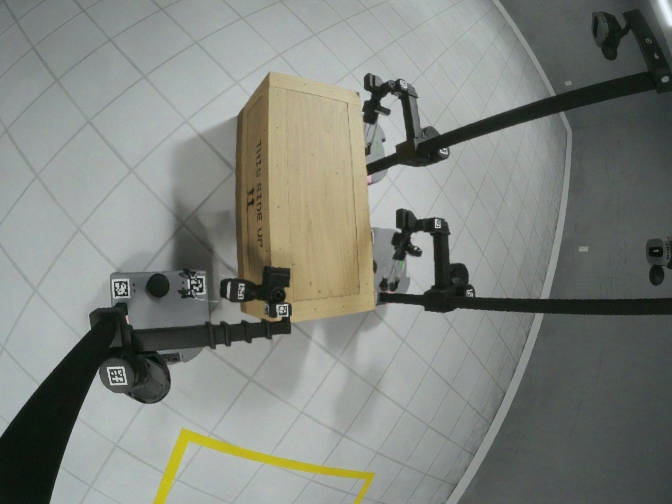

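Emit:
{"name": "execute_actions", "arguments": {
  "actions": [
    {"r1":{"joints":{"arm_m":0.0,"wrist_pitch_rad":-0.4,"lift_m":0.29,"head_pan_rad":0}}}
  ],
  "cameras": []
}}

Emit:
{"name": "execute_actions", "arguments": {
  "actions": [
    {"r1":{"base":{"translate_m":0.87}}}
  ],
  "cameras": []
}}

Emit:
{"name": "execute_actions", "arguments": {
  "actions": [
    {"r1":{"base":{"rotate_rad":-0.87}}}
  ],
  "cameras": []
}}

Emit:
{"name": "execute_actions", "arguments": {
  "actions": [
    {"r1":{"base":{"translate_m":0.55}}}
  ],
  "cameras": []
}}

Emit:
{"name": "execute_actions", "arguments": {
  "actions": [
    {"r1":{"base":{"rotate_rad":-2.27}}}
  ],
  "cameras": ["r1_nav_camera"]
}}

Scene clock: 203.67 s.
r1.base_odometry: x=+0.647 y=+1.064 heading=+1.858 (m, m, rad; r1's odometry frame)
r1.turned_by_wheels: +0.000 (rad since the last result)
r1.turned_by_imu: -0.003 (rad since the last result)
r1.base_tilt: forward=-1.9 right=-0.4 (deg)
r1.lidar_m: 2.54 2.16 2.16 2.46 1.63 3.54 3.09 2.61 0.33 0.32 0.33 0.45
r1.head_depth_mm: 3068 2360 1901 1632 995 899 814 / 2978 2321 1903 1611 1135 1121 1080 / 2943 2288 1879 1604 1388 1231 1111 / 2815 2294 1874 1585 1385 1223 1106 / 2614 2251 1866 1591 1375 1220 1102 / 2448 2256 1847 1569 1372 1211 1084 / 2220 2189 1856 1556 1369 1207 1083
r1.base_status: not commanded
r1.joint_positions: lift_m=+0.290 arm_m=+0.000 wrist_yaw_rad=+2.999 wrist_pitch_rad=-0.420 wrist_roll_rad=+0.017 gripper_m=+0.037 head_pan_rad=-0.007 head_tilt_rad=-0.993
r1.joint_status: all done
r1.motor_effort: left_wheel=+1(4) right_wheel=+0(8) lift_m=+23(28) arm_m=-2(4) wrist_yaw_rad=+1(1) wrist_pitch_rad=+8(22) wrist_roll_rad=+0(0) gripper_m=+0(1) head_pan_rad=+3(36) head_tilt_rad=-2(3) (%)
r1.hand_pose: x=+0.0106 y=+0.0766 z=+0.3021 quat_wxyz=(+0.197, +0.706, +0.096, +0.673) (m; r1's base frame)
r1.wrist_depth_mm: - - - - - - - / - - - - - - - / 971 - 978 941 979 935 977 / 735 - 765 727 772 731 761 / 615 609 632 609 643 622 603 / 522 514 - 536 531 514 518 / 467 - - - 453 451 461
r2.base_odometry: x=-1.077 y=-0.749 heading=-1.959 (m, m, rad; r2's odometry frame)
r2.turned_by_wheels: +0.000 (rad since the last result)
r2.turned_by_imu: -0.001 (rad since the last result)
r2.base_tilt: forward=-1.2 right=+1.8 (deg)
r2.lidar_m: 0.15 0.16 4.08 2.36 2.01 2.01 2.29 3.83 4.56 0.38 0.22 0.16
r2.head_depth_mm: 1957 1746 1566 1016 939 1036 1024 / 1946 1733 1562 1012 934 1141 1129 / 1917 1719 1556 1005 927 1159 - / 1916 1706 1499 1002 925 1164 - / 1050 1079 1286 995 914 1162 - / 1869 1053 1352 1362 945 1165 - / 1868 1651 1520 1387 1283 1188 1118
r2.base_status: not commanded
r2.joint_positions: lift_m=+0.270 arm_m=-0.001 wrist_yaw_rad=+3.001 wrist_pitch_rad=-0.419 wrist_roll_rad=-0.020 gripper_m=+0.037 head_pan_rad=-0.002 head_tilt_rad=-1.093
r2.joint_status: not commanded
r2.motor_effort: left_wheel=+0(0) right_wheel=+0(0) lift_m=+28(28) arm_m=+0(0) wrist_yaw_rad=-1(2) wrist_pitch_rad=+7(7) wrist_roll_rad=+0(0) gripper_m=+0(1) head_pan_rad=+1(1) head_tilt_rad=-3(3) (%)
r2.hand_pose: x=+0.0101 y=+0.0777 z=+0.2826 quat_wxyz=(+0.194, +0.693, +0.100, +0.687) (m; r2's base frame)
r2.wrist_depth_mm: - - - - - - 181 / - - - - - - 162 / - - 981 948 905 848 166 / 782 761 734 726 704 246 171 / 621 615 - 582 594 251 175 / 518 515 - - 463 258 178 / 459 - - - 416 249 183
r3.base_odometry: x=-2.818 y=-0.437 heading=+2.416 (m, m, rad; r3's odometry frame)
r3.turned_by_wheels: +0.000 (rad since the last result)
r3.turned_by_imu: +0.000 (rad since the last result)
r3.base_tilt: forward=-0.7 right=+1.3 (deg)
r3.lidar_m: - - 0.15 0.24 2.45 2.45 2.82 4.28 4.30 2.67 2.49 -
r3.head_depth_mm: 1619 1510 1409 1324 1255 1181 1122 / 1623 1514 1403 1321 1244 1207 - / 1633 1510 1417 943 893 858 - / 1638 1523 1424 949 893 861 - / 1646 1522 1422 953 898 1049 - / 1660 1539 1435 955 901 1187 - / 1660 1539 1408 957 898 1190 1091
r3.base_status: not commanded
r3.joint_positions: lift_m=+0.270 arm_m=+0.001 wrist_yaw_rad=+3.002 wrist_pitch_rad=-0.420 wrist_roll_rad=+0.020 gripper_m=+0.037 head_pan_rad=+0.000 head_tilt_rad=-1.190
r3.joint_status: not commanded
r3.motor_effort: left_wheel=+0(0) right_wheel=+1(1) lift_m=+31(30) arm_m=+0(0) wrist_yaw_rad=-1(1) wrist_pitch_rad=+7(7) wrist_roll_rad=+0(0) gripper_m=+0(0) head_pan_rad=+0(0) head_tilt_rad=-6(6) (%)
r3.hand_pose: x=+0.0100 y=+0.0762 z=+0.2822 quat_wxyz=(+0.197, +0.707, +0.097, +0.673) (m; r3's base frame)
r3.wrist_depth_mm: - - - - 188 146 152 / - - 665 - 178 107 93 / 833 504 507 709 182 102 74 / 658 504 493 616 190 103 71 / 545 542 - 530 159 104 72 / 458 - - - 177 106 73 / - - - - 207 104 73
pictures: none
No camera images: the call's "cameras" was empty. Leave "cameras" out to get every camera's image.

Scene clock: 208.40 s.
r1.base_odometry: x=+0.400 y=+1.898 heading=+1.858 (m, m, rad; r1's odometry frame)
r1.turned_by_wheels: +0.000 (rad since the last result)
r1.turned_by_imu: +0.003 (rad since the last result)
r1.base_tilt: forward=-2.0 right=-0.4 (deg)
r1.lidar_m: 1.83 1.56 1.56 1.78 2.99 2.19 3.78 0.45 0.36 0.68 4.59 3.32
r1.head_depth_mm: 2982 2368 1913 1626 1400 1241 1113 / 2740 2322 1923 1611 1401 1249 1110 / 2455 2306 1894 1599 1394 1230 1114 / 2131 2276 1874 1597 1388 1225 1107 / 1908 2112 1856 1592 1376 1220 1094 / 1740 2023 1854 1564 1374 1213 1089 / 1586 1804 1846 1555 1359 1203 1082
r1.base_status: done
r1.joint_positions: lift_m=+0.290 arm_m=+0.000 wrist_yaw_rad=+2.999 wrist_pitch_rad=-0.420 wrist_roll_rad=+0.017 gripper_m=+0.037 head_pan_rad=-0.007 head_tilt_rad=-0.993
r1.joint_status: not commanded
r1.motor_effort: left_wheel=+1(8) right_wheel=-1(7) lift_m=+24(24) arm_m=-2(3) wrist_yaw_rad=+1(1) wrist_pitch_rad=+8(8) wrist_roll_rad=+0(0) gripper_m=+0(0) head_pan_rad=+3(2) head_tilt_rad=-3(2) (%)
r1.hand_pose: x=+0.0106 y=+0.0767 z=+0.3022 quat_wxyz=(+0.197, +0.706, +0.096, +0.673) (m; r1's base frame)
r1.wrist_depth_mm: - - - - - - - / - - - - - - - / 952 - 991 965 974 950 982 / 737 - 739 748 767 754 743 / 607 609 639 623 635 614 631 / 523 526 - 539 541 517 524 / 461 - - - 453 445 458
r2.base_odometry: x=-1.077 y=-0.749 heading=-1.959 (m, m, rad; r2's odometry frame)
r2.turned_by_wheels: +0.000 (rad since the last result)
r2.turned_by_imu: -0.001 (rad since the last result)
r2.base_tilt: forward=-1.3 right=+1.9 (deg)
r2.lidar_m: 0.15 0.16 4.09 2.37 2.01 2.01 2.30 3.81 4.58 0.38 0.22 0.16
r2.head_depth_mm: 1949 1729 1569 1016 939 1038 1026 / 1937 1736 1567 1016 932 1140 1131 / 1922 1709 1555 1004 924 1159 - / 1916 1708 1543 1001 925 1169 - / 1888 1691 1530 995 919 1161 - / 1875 1688 1520 1375 946 1170 - / 1858 1670 1516 1388 1282 1183 1114
r2.base_status: not commanded
r2.joint_positions: lift_m=+0.270 arm_m=-0.001 wrist_yaw_rad=+3.001 wrist_pitch_rad=-0.419 wrist_roll_rad=-0.020 gripper_m=+0.037 head_pan_rad=-0.002 head_tilt_rad=-1.093
r2.joint_status: not commanded
r2.motor_effort: left_wheel=+0(0) right_wheel=+0(0) lift_m=+28(28) arm_m=+0(0) wrist_yaw_rad=-1(1) wrist_pitch_rad=+6(7) wrist_roll_rad=+0(0) gripper_m=+0(0) head_pan_rad=+1(1) head_tilt_rad=-3(3) (%)
r2.hand_pose: x=+0.0101 y=+0.0777 z=+0.2826 quat_wxyz=(+0.194, +0.693, +0.100, +0.687) (m; r2's base frame)
r2.wrist_depth_mm: - - - - - - 181 / - - - - - - 163 / - - 990 958 912 848 166 / 791 764 734 733 708 246 172 / 624 613 - 587 591 251 175 / 522 514 - - 456 259 179 / 456 - - - 416 249 183
r3.base_odometry: x=-2.818 y=-0.437 heading=+2.416 (m, m, rad; r3's odometry frame)
r3.turned_by_wheels: +0.000 (rad since the last result)
r3.turned_by_imu: +0.000 (rad since the last result)
r3.base_tilt: forward=-0.7 right=+1.2 (deg)
r3.lidar_m: - - 0.15 0.24 2.46 2.45 2.83 4.28 4.29 2.68 2.50 -
r3.head_depth_mm: 939 907 1235 1311 1249 1179 1127 / 938 1293 1241 1314 1245 1200 - / 1626 1522 1313 941 892 859 - / 1637 1529 1427 950 897 863 - / 1640 1534 1430 953 899 1049 - / 1633 1540 1429 955 897 1192 - / 1652 1532 1433 957 905 1200 1090
r3.base_status: not commanded
r3.joint_positions: lift_m=+0.270 arm_m=+0.001 wrist_yaw_rad=+3.002 wrist_pitch_rad=-0.420 wrist_roll_rad=+0.020 gripper_m=+0.037 head_pan_rad=+0.000 head_tilt_rad=-1.190
r3.joint_status: not commanded
r3.motor_effort: left_wheel=+0(1) right_wheel=+1(1) lift_m=+30(31) arm_m=+0(0) wrist_yaw_rad=-2(1) wrist_pitch_rad=+7(7) wrist_roll_rad=+0(1) gripper_m=+0(0) head_pan_rad=+0(0) head_tilt_rad=-8(7) (%)
r3.hand_pose: x=+0.0100 y=+0.0762 z=+0.2822 quat_wxyz=(+0.197, +0.707, +0.097, +0.673) (m; r3's base frame)
r3.wrist_depth_mm: - - - - 188 145 152 / - - 664 - 178 107 93 / 824 496 505 713 182 102 74 / 656 497 494 621 190 103 71 / 540 535 - 534 159 104 72 / 466 - - - 177 106 73 / - - - - 207 104 73
pictures: none
No camera images: the call's "cameras" was empty. Leave "cameras" out to get every camera's image.

Scene clock: 210.07 s.
r1.base_odometry: x=+0.400 y=+1.898 heading=+0.988 (m, m, rad; r1's odometry frame)
r1.turned_by_wheels: -0.870 (rad since the last result)
r1.turned_by_imu: -0.872 (rad since the last result)
r1.base_tilt: forward=-1.9 right=-0.4 (deg)
r1.lidar_m: 4.57 2.47 1.68 1.56 1.58 2.01 2.19 2.29 0.75 0.38 0.36 4.11
r1.head_depth_mm: 3027 2363 1912 1636 1412 1242 965 / 2970 2327 1912 1615 1403 1242 1105 / 2936 2311 1892 1611 1395 1228 1111 / 2914 2275 1865 1593 1373 1231 1106 / 2851 2257 1873 1593 1383 1228 1097 / 2846 2243 1852 1579 1370 1209 1085 / 2797 2206 1825 1567 1364 1206 1077
r1.base_status: done
r1.joint_positions: lift_m=+0.290 arm_m=+0.000 wrist_yaw_rad=+2.999 wrist_pitch_rad=-0.420 wrist_roll_rad=+0.017 gripper_m=+0.037 head_pan_rad=-0.007 head_tilt_rad=-0.993
r1.joint_status: not commanded
r1.motor_effort: left_wheel=+2(8) right_wheel=-3(8) lift_m=+24(23) arm_m=-2(3) wrist_yaw_rad=+2(1) wrist_pitch_rad=+8(8) wrist_roll_rad=+0(0) gripper_m=+0(0) head_pan_rad=+3(3) head_tilt_rad=-4(3) (%)
r1.hand_pose: x=+0.0106 y=+0.0767 z=+0.3022 quat_wxyz=(+0.197, +0.706, +0.096, +0.673) (m; r1's base frame)
r1.wrist_depth_mm: - - - - - - - / - - - - - - - / 960 - - 975 - 972 989 / 749 - 733 761 765 758 757 / 601 603 644 614 652 615 618 / 515 523 - 534 544 521 524 / 465 - - - 455 461 453
r2.base_odometry: x=-1.077 y=-0.749 heading=-1.959 (m, m, rad; r2's odometry frame)
r2.turned_by_wheels: +0.000 (rad since the last result)
r2.turned_by_imu: +0.000 (rad since the last result)
r2.base_tilt: forward=-1.1 right=+1.9 (deg)
r2.lidar_m: 0.15 0.16 4.09 2.36 2.01 2.01 2.29 3.81 4.56 0.38 0.22 0.16
r2.head_depth_mm: 1937 1746 1572 1018 937 1036 1024 / 1943 1722 1567 1013 932 1139 1133 / 1925 1720 1555 1006 927 1158 - / 1911 1696 1550 997 920 1167 - / 1892 1689 1532 994 916 1158 - / 1899 1682 1523 1373 945 1174 - / 1869 1666 1512 1383 1280 1186 1114
r2.base_status: not commanded
r2.joint_positions: lift_m=+0.270 arm_m=-0.001 wrist_yaw_rad=+3.001 wrist_pitch_rad=-0.419 wrist_roll_rad=-0.020 gripper_m=+0.037 head_pan_rad=-0.002 head_tilt_rad=-1.093
r2.joint_status: not commanded
r2.motor_effort: left_wheel=+0(0) right_wheel=+0(0) lift_m=+28(28) arm_m=+0(0) wrist_yaw_rad=-1(1) wrist_pitch_rad=+7(7) wrist_roll_rad=+0(0) gripper_m=+0(0) head_pan_rad=+1(1) head_tilt_rad=-3(3) (%)
r2.hand_pose: x=+0.0101 y=+0.0777 z=+0.2826 quat_wxyz=(+0.194, +0.693, +0.100, +0.687) (m; r2's base frame)
r2.wrist_depth_mm: - - - - - - 181 / - - - - - - 163 / - - 979 955 931 848 166 / 778 767 748 723 707 247 171 / 627 611 - 585 591 251 175 / 516 519 - - 458 258 179 / 454 - - - 416 249 182
r3.base_odometry: x=-2.818 y=-0.437 heading=+2.416 (m, m, rad; r3's odometry frame)
r3.turned_by_wheels: +0.000 (rad since the last result)
r3.turned_by_imu: +0.000 (rad since the last result)
r3.base_tilt: forward=-0.7 right=+1.2 (deg)
r3.lidar_m: - - 0.15 0.24 2.46 2.46 2.82 4.31 4.29 2.68 2.50 -
r3.head_depth_mm: 970 1034 1338 1318 1245 1178 1122 / 1609 945 1260 1318 1239 1204 - / 1634 1521 1382 949 892 858 - / 1632 1522 1422 947 896 863 - / 1642 1525 1425 953 896 1053 - / 1650 1534 1429 960 899 1188 - / 1659 1538 1438 960 900 1189 1086
r3.base_status: not commanded
r3.joint_positions: lift_m=+0.270 arm_m=+0.001 wrist_yaw_rad=+3.002 wrist_pitch_rad=-0.420 wrist_roll_rad=+0.020 gripper_m=+0.037 head_pan_rad=+0.000 head_tilt_rad=-1.190
r3.joint_status: not commanded
r3.motor_effort: left_wheel=+0(1) right_wheel=+1(1) lift_m=+31(31) arm_m=+0(0) wrist_yaw_rad=-1(1) wrist_pitch_rad=+7(7) wrist_roll_rad=+0(0) gripper_m=+0(0) head_pan_rad=+0(0) head_tilt_rad=-6(7) (%)
r3.hand_pose: x=+0.0100 y=+0.0762 z=+0.2822 quat_wxyz=(+0.197, +0.707, +0.097, +0.673) (m; r3's base frame)
r3.wrist_depth_mm: - - - - 188 145 152 / - - 657 - 178 107 93 / 827 501 508 712 182 102 74 / 655 499 498 620 190 103 71 / 542 533 - 533 159 104 72 / 466 - - - 177 106 73 / - - - - 206 104 73
pictures: none
No camera images: the call's "cameras" was empty. Leave "cameras" out to get every camera's image.

Scene clock: 213.60 s.
r1.base_odometry: x=+0.703 y=+2.357 heading=+0.988 (m, m, rad; r1's odometry frame)
r1.turned_by_wheels: +0.000 (rad since the last result)
r1.turned_by_imu: +0.002 (rad since the last result)
r1.base_tilt: forward=-1.9 right=-0.4 (deg)
r1.lidar_m: 4.03 2.60 1.73 1.62 1.64 2.08 2.74 0.54 0.54 0.59 3.20 4.04
r1.head_depth_mm: 3020 2343 1922 1629 1411 1244 1114 / 3042 2324 1891 1616 1397 1240 1110 / 2954 2286 1888 1607 1381 1229 1115 / 2927 2288 1864 1586 1383 1224 1099 / 2902 2289 1868 1579 1385 1217 1099 / 2850 2214 1849 1580 1373 1216 1091 / 2810 2206 1839 1563 1362 1200 1084
r1.base_status: done
r1.joint_positions: lift_m=+0.290 arm_m=+0.000 wrist_yaw_rad=+2.999 wrist_pitch_rad=-0.419 wrist_roll_rad=+0.017 gripper_m=+0.037 head_pan_rad=-0.007 head_tilt_rad=-0.993
r1.joint_status: not commanded
r1.motor_effort: left_wheel=+2(9) right_wheel=-2(4) lift_m=+24(23) arm_m=-3(2) wrist_yaw_rad=+1(1) wrist_pitch_rad=+8(8) wrist_roll_rad=+0(0) gripper_m=+0(0) head_pan_rad=+3(2) head_tilt_rad=-4(3) (%)
r1.hand_pose: x=+0.0106 y=+0.0767 z=+0.3022 quat_wxyz=(+0.197, +0.706, +0.096, +0.674) (m; r1's base frame)
r1.wrist_depth_mm: - - - - - - - / - - - - - - - / 965 - 962 940 942 937 - / 759 - 760 749 747 759 760 / 616 620 649 620 645 620 626 / 521 522 - 536 545 526 530 / 461 - - - 458 458 453
r2.base_odometry: x=-1.077 y=-0.749 heading=-1.959 (m, m, rad; r2's odometry frame)
r2.turned_by_wheels: +0.000 (rad since the last result)
r2.turned_by_imu: -0.001 (rad since the last result)
r2.base_tilt: forward=-1.1 right=+1.7 (deg)
r2.lidar_m: 0.15 0.16 4.11 2.37 2.01 2.01 2.30 3.83 4.55 0.38 0.22 0.16
r2.head_depth_mm: 1956 1738 1575 1022 940 1038 1023 / 1942 1731 1566 1014 932 1139 1127 / 1914 1711 1554 1003 930 1158 - / 1900 1702 1547 1002 920 1170 - / 1895 1694 1536 991 916 1163 - / 1880 1680 1529 1378 943 1169 - / 1856 1665 1517 1386 1276 1188 1116
r2.base_status: not commanded
r2.joint_positions: lift_m=+0.270 arm_m=-0.001 wrist_yaw_rad=+3.001 wrist_pitch_rad=-0.419 wrist_roll_rad=-0.020 gripper_m=+0.037 head_pan_rad=-0.002 head_tilt_rad=-1.093
r2.joint_status: not commanded
r2.motor_effort: left_wheel=+0(0) right_wheel=+0(0) lift_m=+28(28) arm_m=+0(0) wrist_yaw_rad=-1(1) wrist_pitch_rad=+7(7) wrist_roll_rad=+0(0) gripper_m=+0(1) head_pan_rad=+0(1) head_tilt_rad=-3(2) (%)
r2.hand_pose: x=+0.0101 y=+0.0777 z=+0.2826 quat_wxyz=(+0.194, +0.693, +0.100, +0.687) (m; r2's base frame)
r2.wrist_depth_mm: - - - - - - 181 / - - - - - - 162 / - - 969 945 918 843 166 / 784 758 732 726 706 247 171 / 631 610 - 585 592 251 175 / 520 516 - - 459 257 179 / 456 - - - 417 249 182
r3.base_odometry: x=-2.818 y=-0.437 heading=+2.416 (m, m, rad; r3's odometry frame)
r3.turned_by_wheels: +0.000 (rad since the last result)
r3.turned_by_imu: +0.000 (rad since the last result)
r3.base_tilt: forward=-0.7 right=+1.3 (deg)
r3.lidar_m: - - 0.15 0.24 2.46 2.45 2.82 4.29 4.28 2.67 2.51 -
r3.head_depth_mm: 1618 1507 1412 1318 1252 1179 1119 / 1623 1516 1408 1318 1252 1202 - / 1628 1524 1417 948 893 859 - / 1629 1527 1412 951 898 863 - / 1647 1519 1420 952 901 1056 - / 1639 1535 1426 955 898 1190 - / 1647 1535 1432 961 900 1186 1087
r3.base_status: not commanded
r3.joint_positions: lift_m=+0.270 arm_m=+0.001 wrist_yaw_rad=+3.002 wrist_pitch_rad=-0.420 wrist_roll_rad=+0.020 gripper_m=+0.037 head_pan_rad=+0.000 head_tilt_rad=-1.190
r3.joint_status: not commanded
r3.motor_effort: left_wheel=+0(1) right_wheel=+1(1) lift_m=+31(31) arm_m=+0(0) wrist_yaw_rad=-1(2) wrist_pitch_rad=+7(7) wrist_roll_rad=+0(0) gripper_m=+0(1) head_pan_rad=+0(0) head_tilt_rad=-6(7) (%)
r3.hand_pose: x=+0.0100 y=+0.0762 z=+0.2822 quat_wxyz=(+0.197, +0.707, +0.097, +0.673) (m; r3's base frame)
r3.wrist_depth_mm: - - - - 188 146 152 / - - 665 - 178 107 93 / 822 498 507 721 182 102 74 / 656 499 499 618 190 103 71 / 542 539 - 532 159 104 72 / 464 - - - 177 106 73 / - - - - 208 104 73
pictures: none
No camera images: the call's "cameras" was empty. Leave "cameras" out to get every camera's image.

Scene clock: 216.23 s.
r1.base_odometry: x=+0.703 y=+2.357 heading=-1.282 (m, m, rad; r1's odometry frame)
r1.turned_by_wheels: -2.270 (rad since the last result)
r1.turned_by_imu: -2.275 (rad since the last result)
r1.base_tilt: forward=-2.0 right=-0.4 (deg)
r1.lidar_m: 0.54 0.56 3.15 3.63 4.04 3.36 1.87 1.62 1.62 1.86 3.17 2.73
r1.head_depth_mm: 2995 2347 1926 1620 1413 1247 1116 / 2968 2317 1922 1610 1402 1233 1108 / 2947 2293 1884 1611 1388 1234 1112 / 2928 2275 1326 1124 1206 1231 1108 / 2862 2270 1318 1122 1198 1215 1103 / 2873 2263 1384 1111 1204 1213 1089 / 2847 2050 1333 1265 1193 1212 1086
r1.base_status: done
r1.joint_positions: lift_m=+0.290 arm_m=+0.000 wrist_yaw_rad=+2.999 wrist_pitch_rad=-0.419 wrist_roll_rad=+0.017 gripper_m=+0.037 head_pan_rad=-0.007 head_tilt_rad=-0.993
r1.joint_status: not commanded
r1.motor_effort: left_wheel=+2(8) right_wheel=-3(8) lift_m=+23(24) arm_m=-2(3) wrist_yaw_rad=+0(2) wrist_pitch_rad=+8(8) wrist_roll_rad=+0(0) gripper_m=-1(0) head_pan_rad=+2(3) head_tilt_rad=-2(3) (%)
r1.hand_pose: x=+0.0106 y=+0.0767 z=+0.3022 quat_wxyz=(+0.197, +0.706, +0.096, +0.674) (m; r1's base frame)
r1.wrist_depth_mm: - - - - - - - / - - - - - - - / 957 - 978 964 985 871 616 / 738 - 744 756 762 672 527 / 610 624 638 613 655 618 564 / 509 519 - 534 542 524 524 / 467 - - - 450 454 453
r2.base_odometry: x=-1.077 y=-0.749 heading=-1.959 (m, m, rad; r2's odometry frame)
r2.turned_by_wheels: +0.000 (rad since the last result)
r2.turned_by_imu: -0.001 (rad since the last result)
r2.base_tilt: forward=-1.1 right=+1.8 (deg)
r2.lidar_m: 0.15 0.16 4.09 2.36 2.01 2.00 2.28 3.81 4.58 0.38 0.22 0.16
r2.head_depth_mm: 1950 1736 1574 1020 938 1034 1024 / 1928 1742 1562 1016 933 1139 1128 / 1921 1721 1555 1006 929 1162 - / 1920 1695 1546 1001 922 1169 - / 1901 1699 1523 997 917 1158 - / 1874 1680 1524 1375 943 1166 - / 1866 1660 1522 1385 1270 1184 1114
r2.base_status: not commanded
r2.joint_positions: lift_m=+0.270 arm_m=-0.001 wrist_yaw_rad=+3.001 wrist_pitch_rad=-0.419 wrist_roll_rad=-0.020 gripper_m=+0.037 head_pan_rad=-0.002 head_tilt_rad=-1.093
r2.joint_status: not commanded
r2.motor_effort: left_wheel=+0(0) right_wheel=+0(0) lift_m=+28(28) arm_m=+0(0) wrist_yaw_rad=-1(1) wrist_pitch_rad=+7(7) wrist_roll_rad=+0(0) gripper_m=+0(1) head_pan_rad=+1(1) head_tilt_rad=-3(3) (%)
r2.hand_pose: x=+0.0101 y=+0.0777 z=+0.2826 quat_wxyz=(+0.194, +0.693, +0.100, +0.687) (m; r2's base frame)
r2.wrist_depth_mm: - - - - - - 181 / - - - - - - 163 / - - 981 943 920 836 166 / 790 769 749 733 714 246 172 / 629 610 - 588 591 250 175 / 519 514 - - 460 258 179 / 451 - - - 416 250 183
r3.base_odometry: x=-2.818 y=-0.437 heading=+2.416 (m, m, rad; r3's odometry frame)
r3.turned_by_wheels: +0.000 (rad since the last result)
r3.turned_by_imu: +0.000 (rad since the last result)
r3.base_tilt: forward=-0.7 right=+1.3 (deg)
r3.lidar_m: - - 0.15 0.24 2.46 2.45 2.83 4.30 4.27 0.73 0.74 -
r3.head_depth_mm: 1620 1507 1416 1322 1253 1178 1122 / 1623 1514 1407 1320 1245 1202 - / 1631 1518 1418 946 895 858 - / 1636 1512 1419 953 894 863 - / 1635 1525 1425 946 901 1056 - / 1642 1528 1439 956 900 1187 - / 1661 1523 1439 959 904 1191 1093
r3.base_status: not commanded
r3.joint_positions: lift_m=+0.270 arm_m=+0.001 wrist_yaw_rad=+3.002 wrist_pitch_rad=-0.420 wrist_roll_rad=+0.020 gripper_m=+0.037 head_pan_rad=+0.000 head_tilt_rad=-1.190
r3.joint_status: not commanded
r3.motor_effort: left_wheel=+1(0) right_wheel=+1(1) lift_m=+31(31) arm_m=+0(0) wrist_yaw_rad=-1(2) wrist_pitch_rad=+7(7) wrist_roll_rad=-1(0) gripper_m=+0(0) head_pan_rad=+0(1) head_tilt_rad=-7(7) (%)
r3.hand_pose: x=+0.0100 y=+0.0762 z=+0.2822 quat_wxyz=(+0.197, +0.707, +0.097, +0.673) (m; r3's base frame)
r3.wrist_depth_mm: - - - - 189 146 152 / - - 670 - 178 107 93 / 820 501 502 705 182 102 74 / 658 499 493 615 191 103 71 / 542 538 - 534 159 104 72 / 465 - - - 177 106 73 / - - - - 207 104 73
pictures: r1_nav_camera (sideways: a quarter turn counterclockwise sets it upright)
Images, in order (width x height): r1_nav_camera 672x504.

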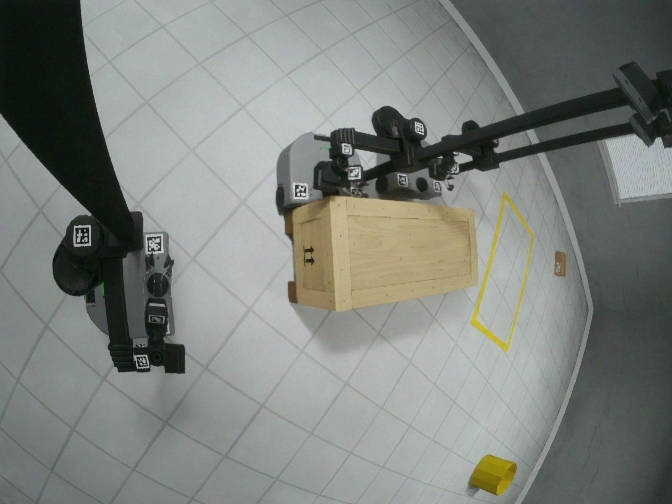

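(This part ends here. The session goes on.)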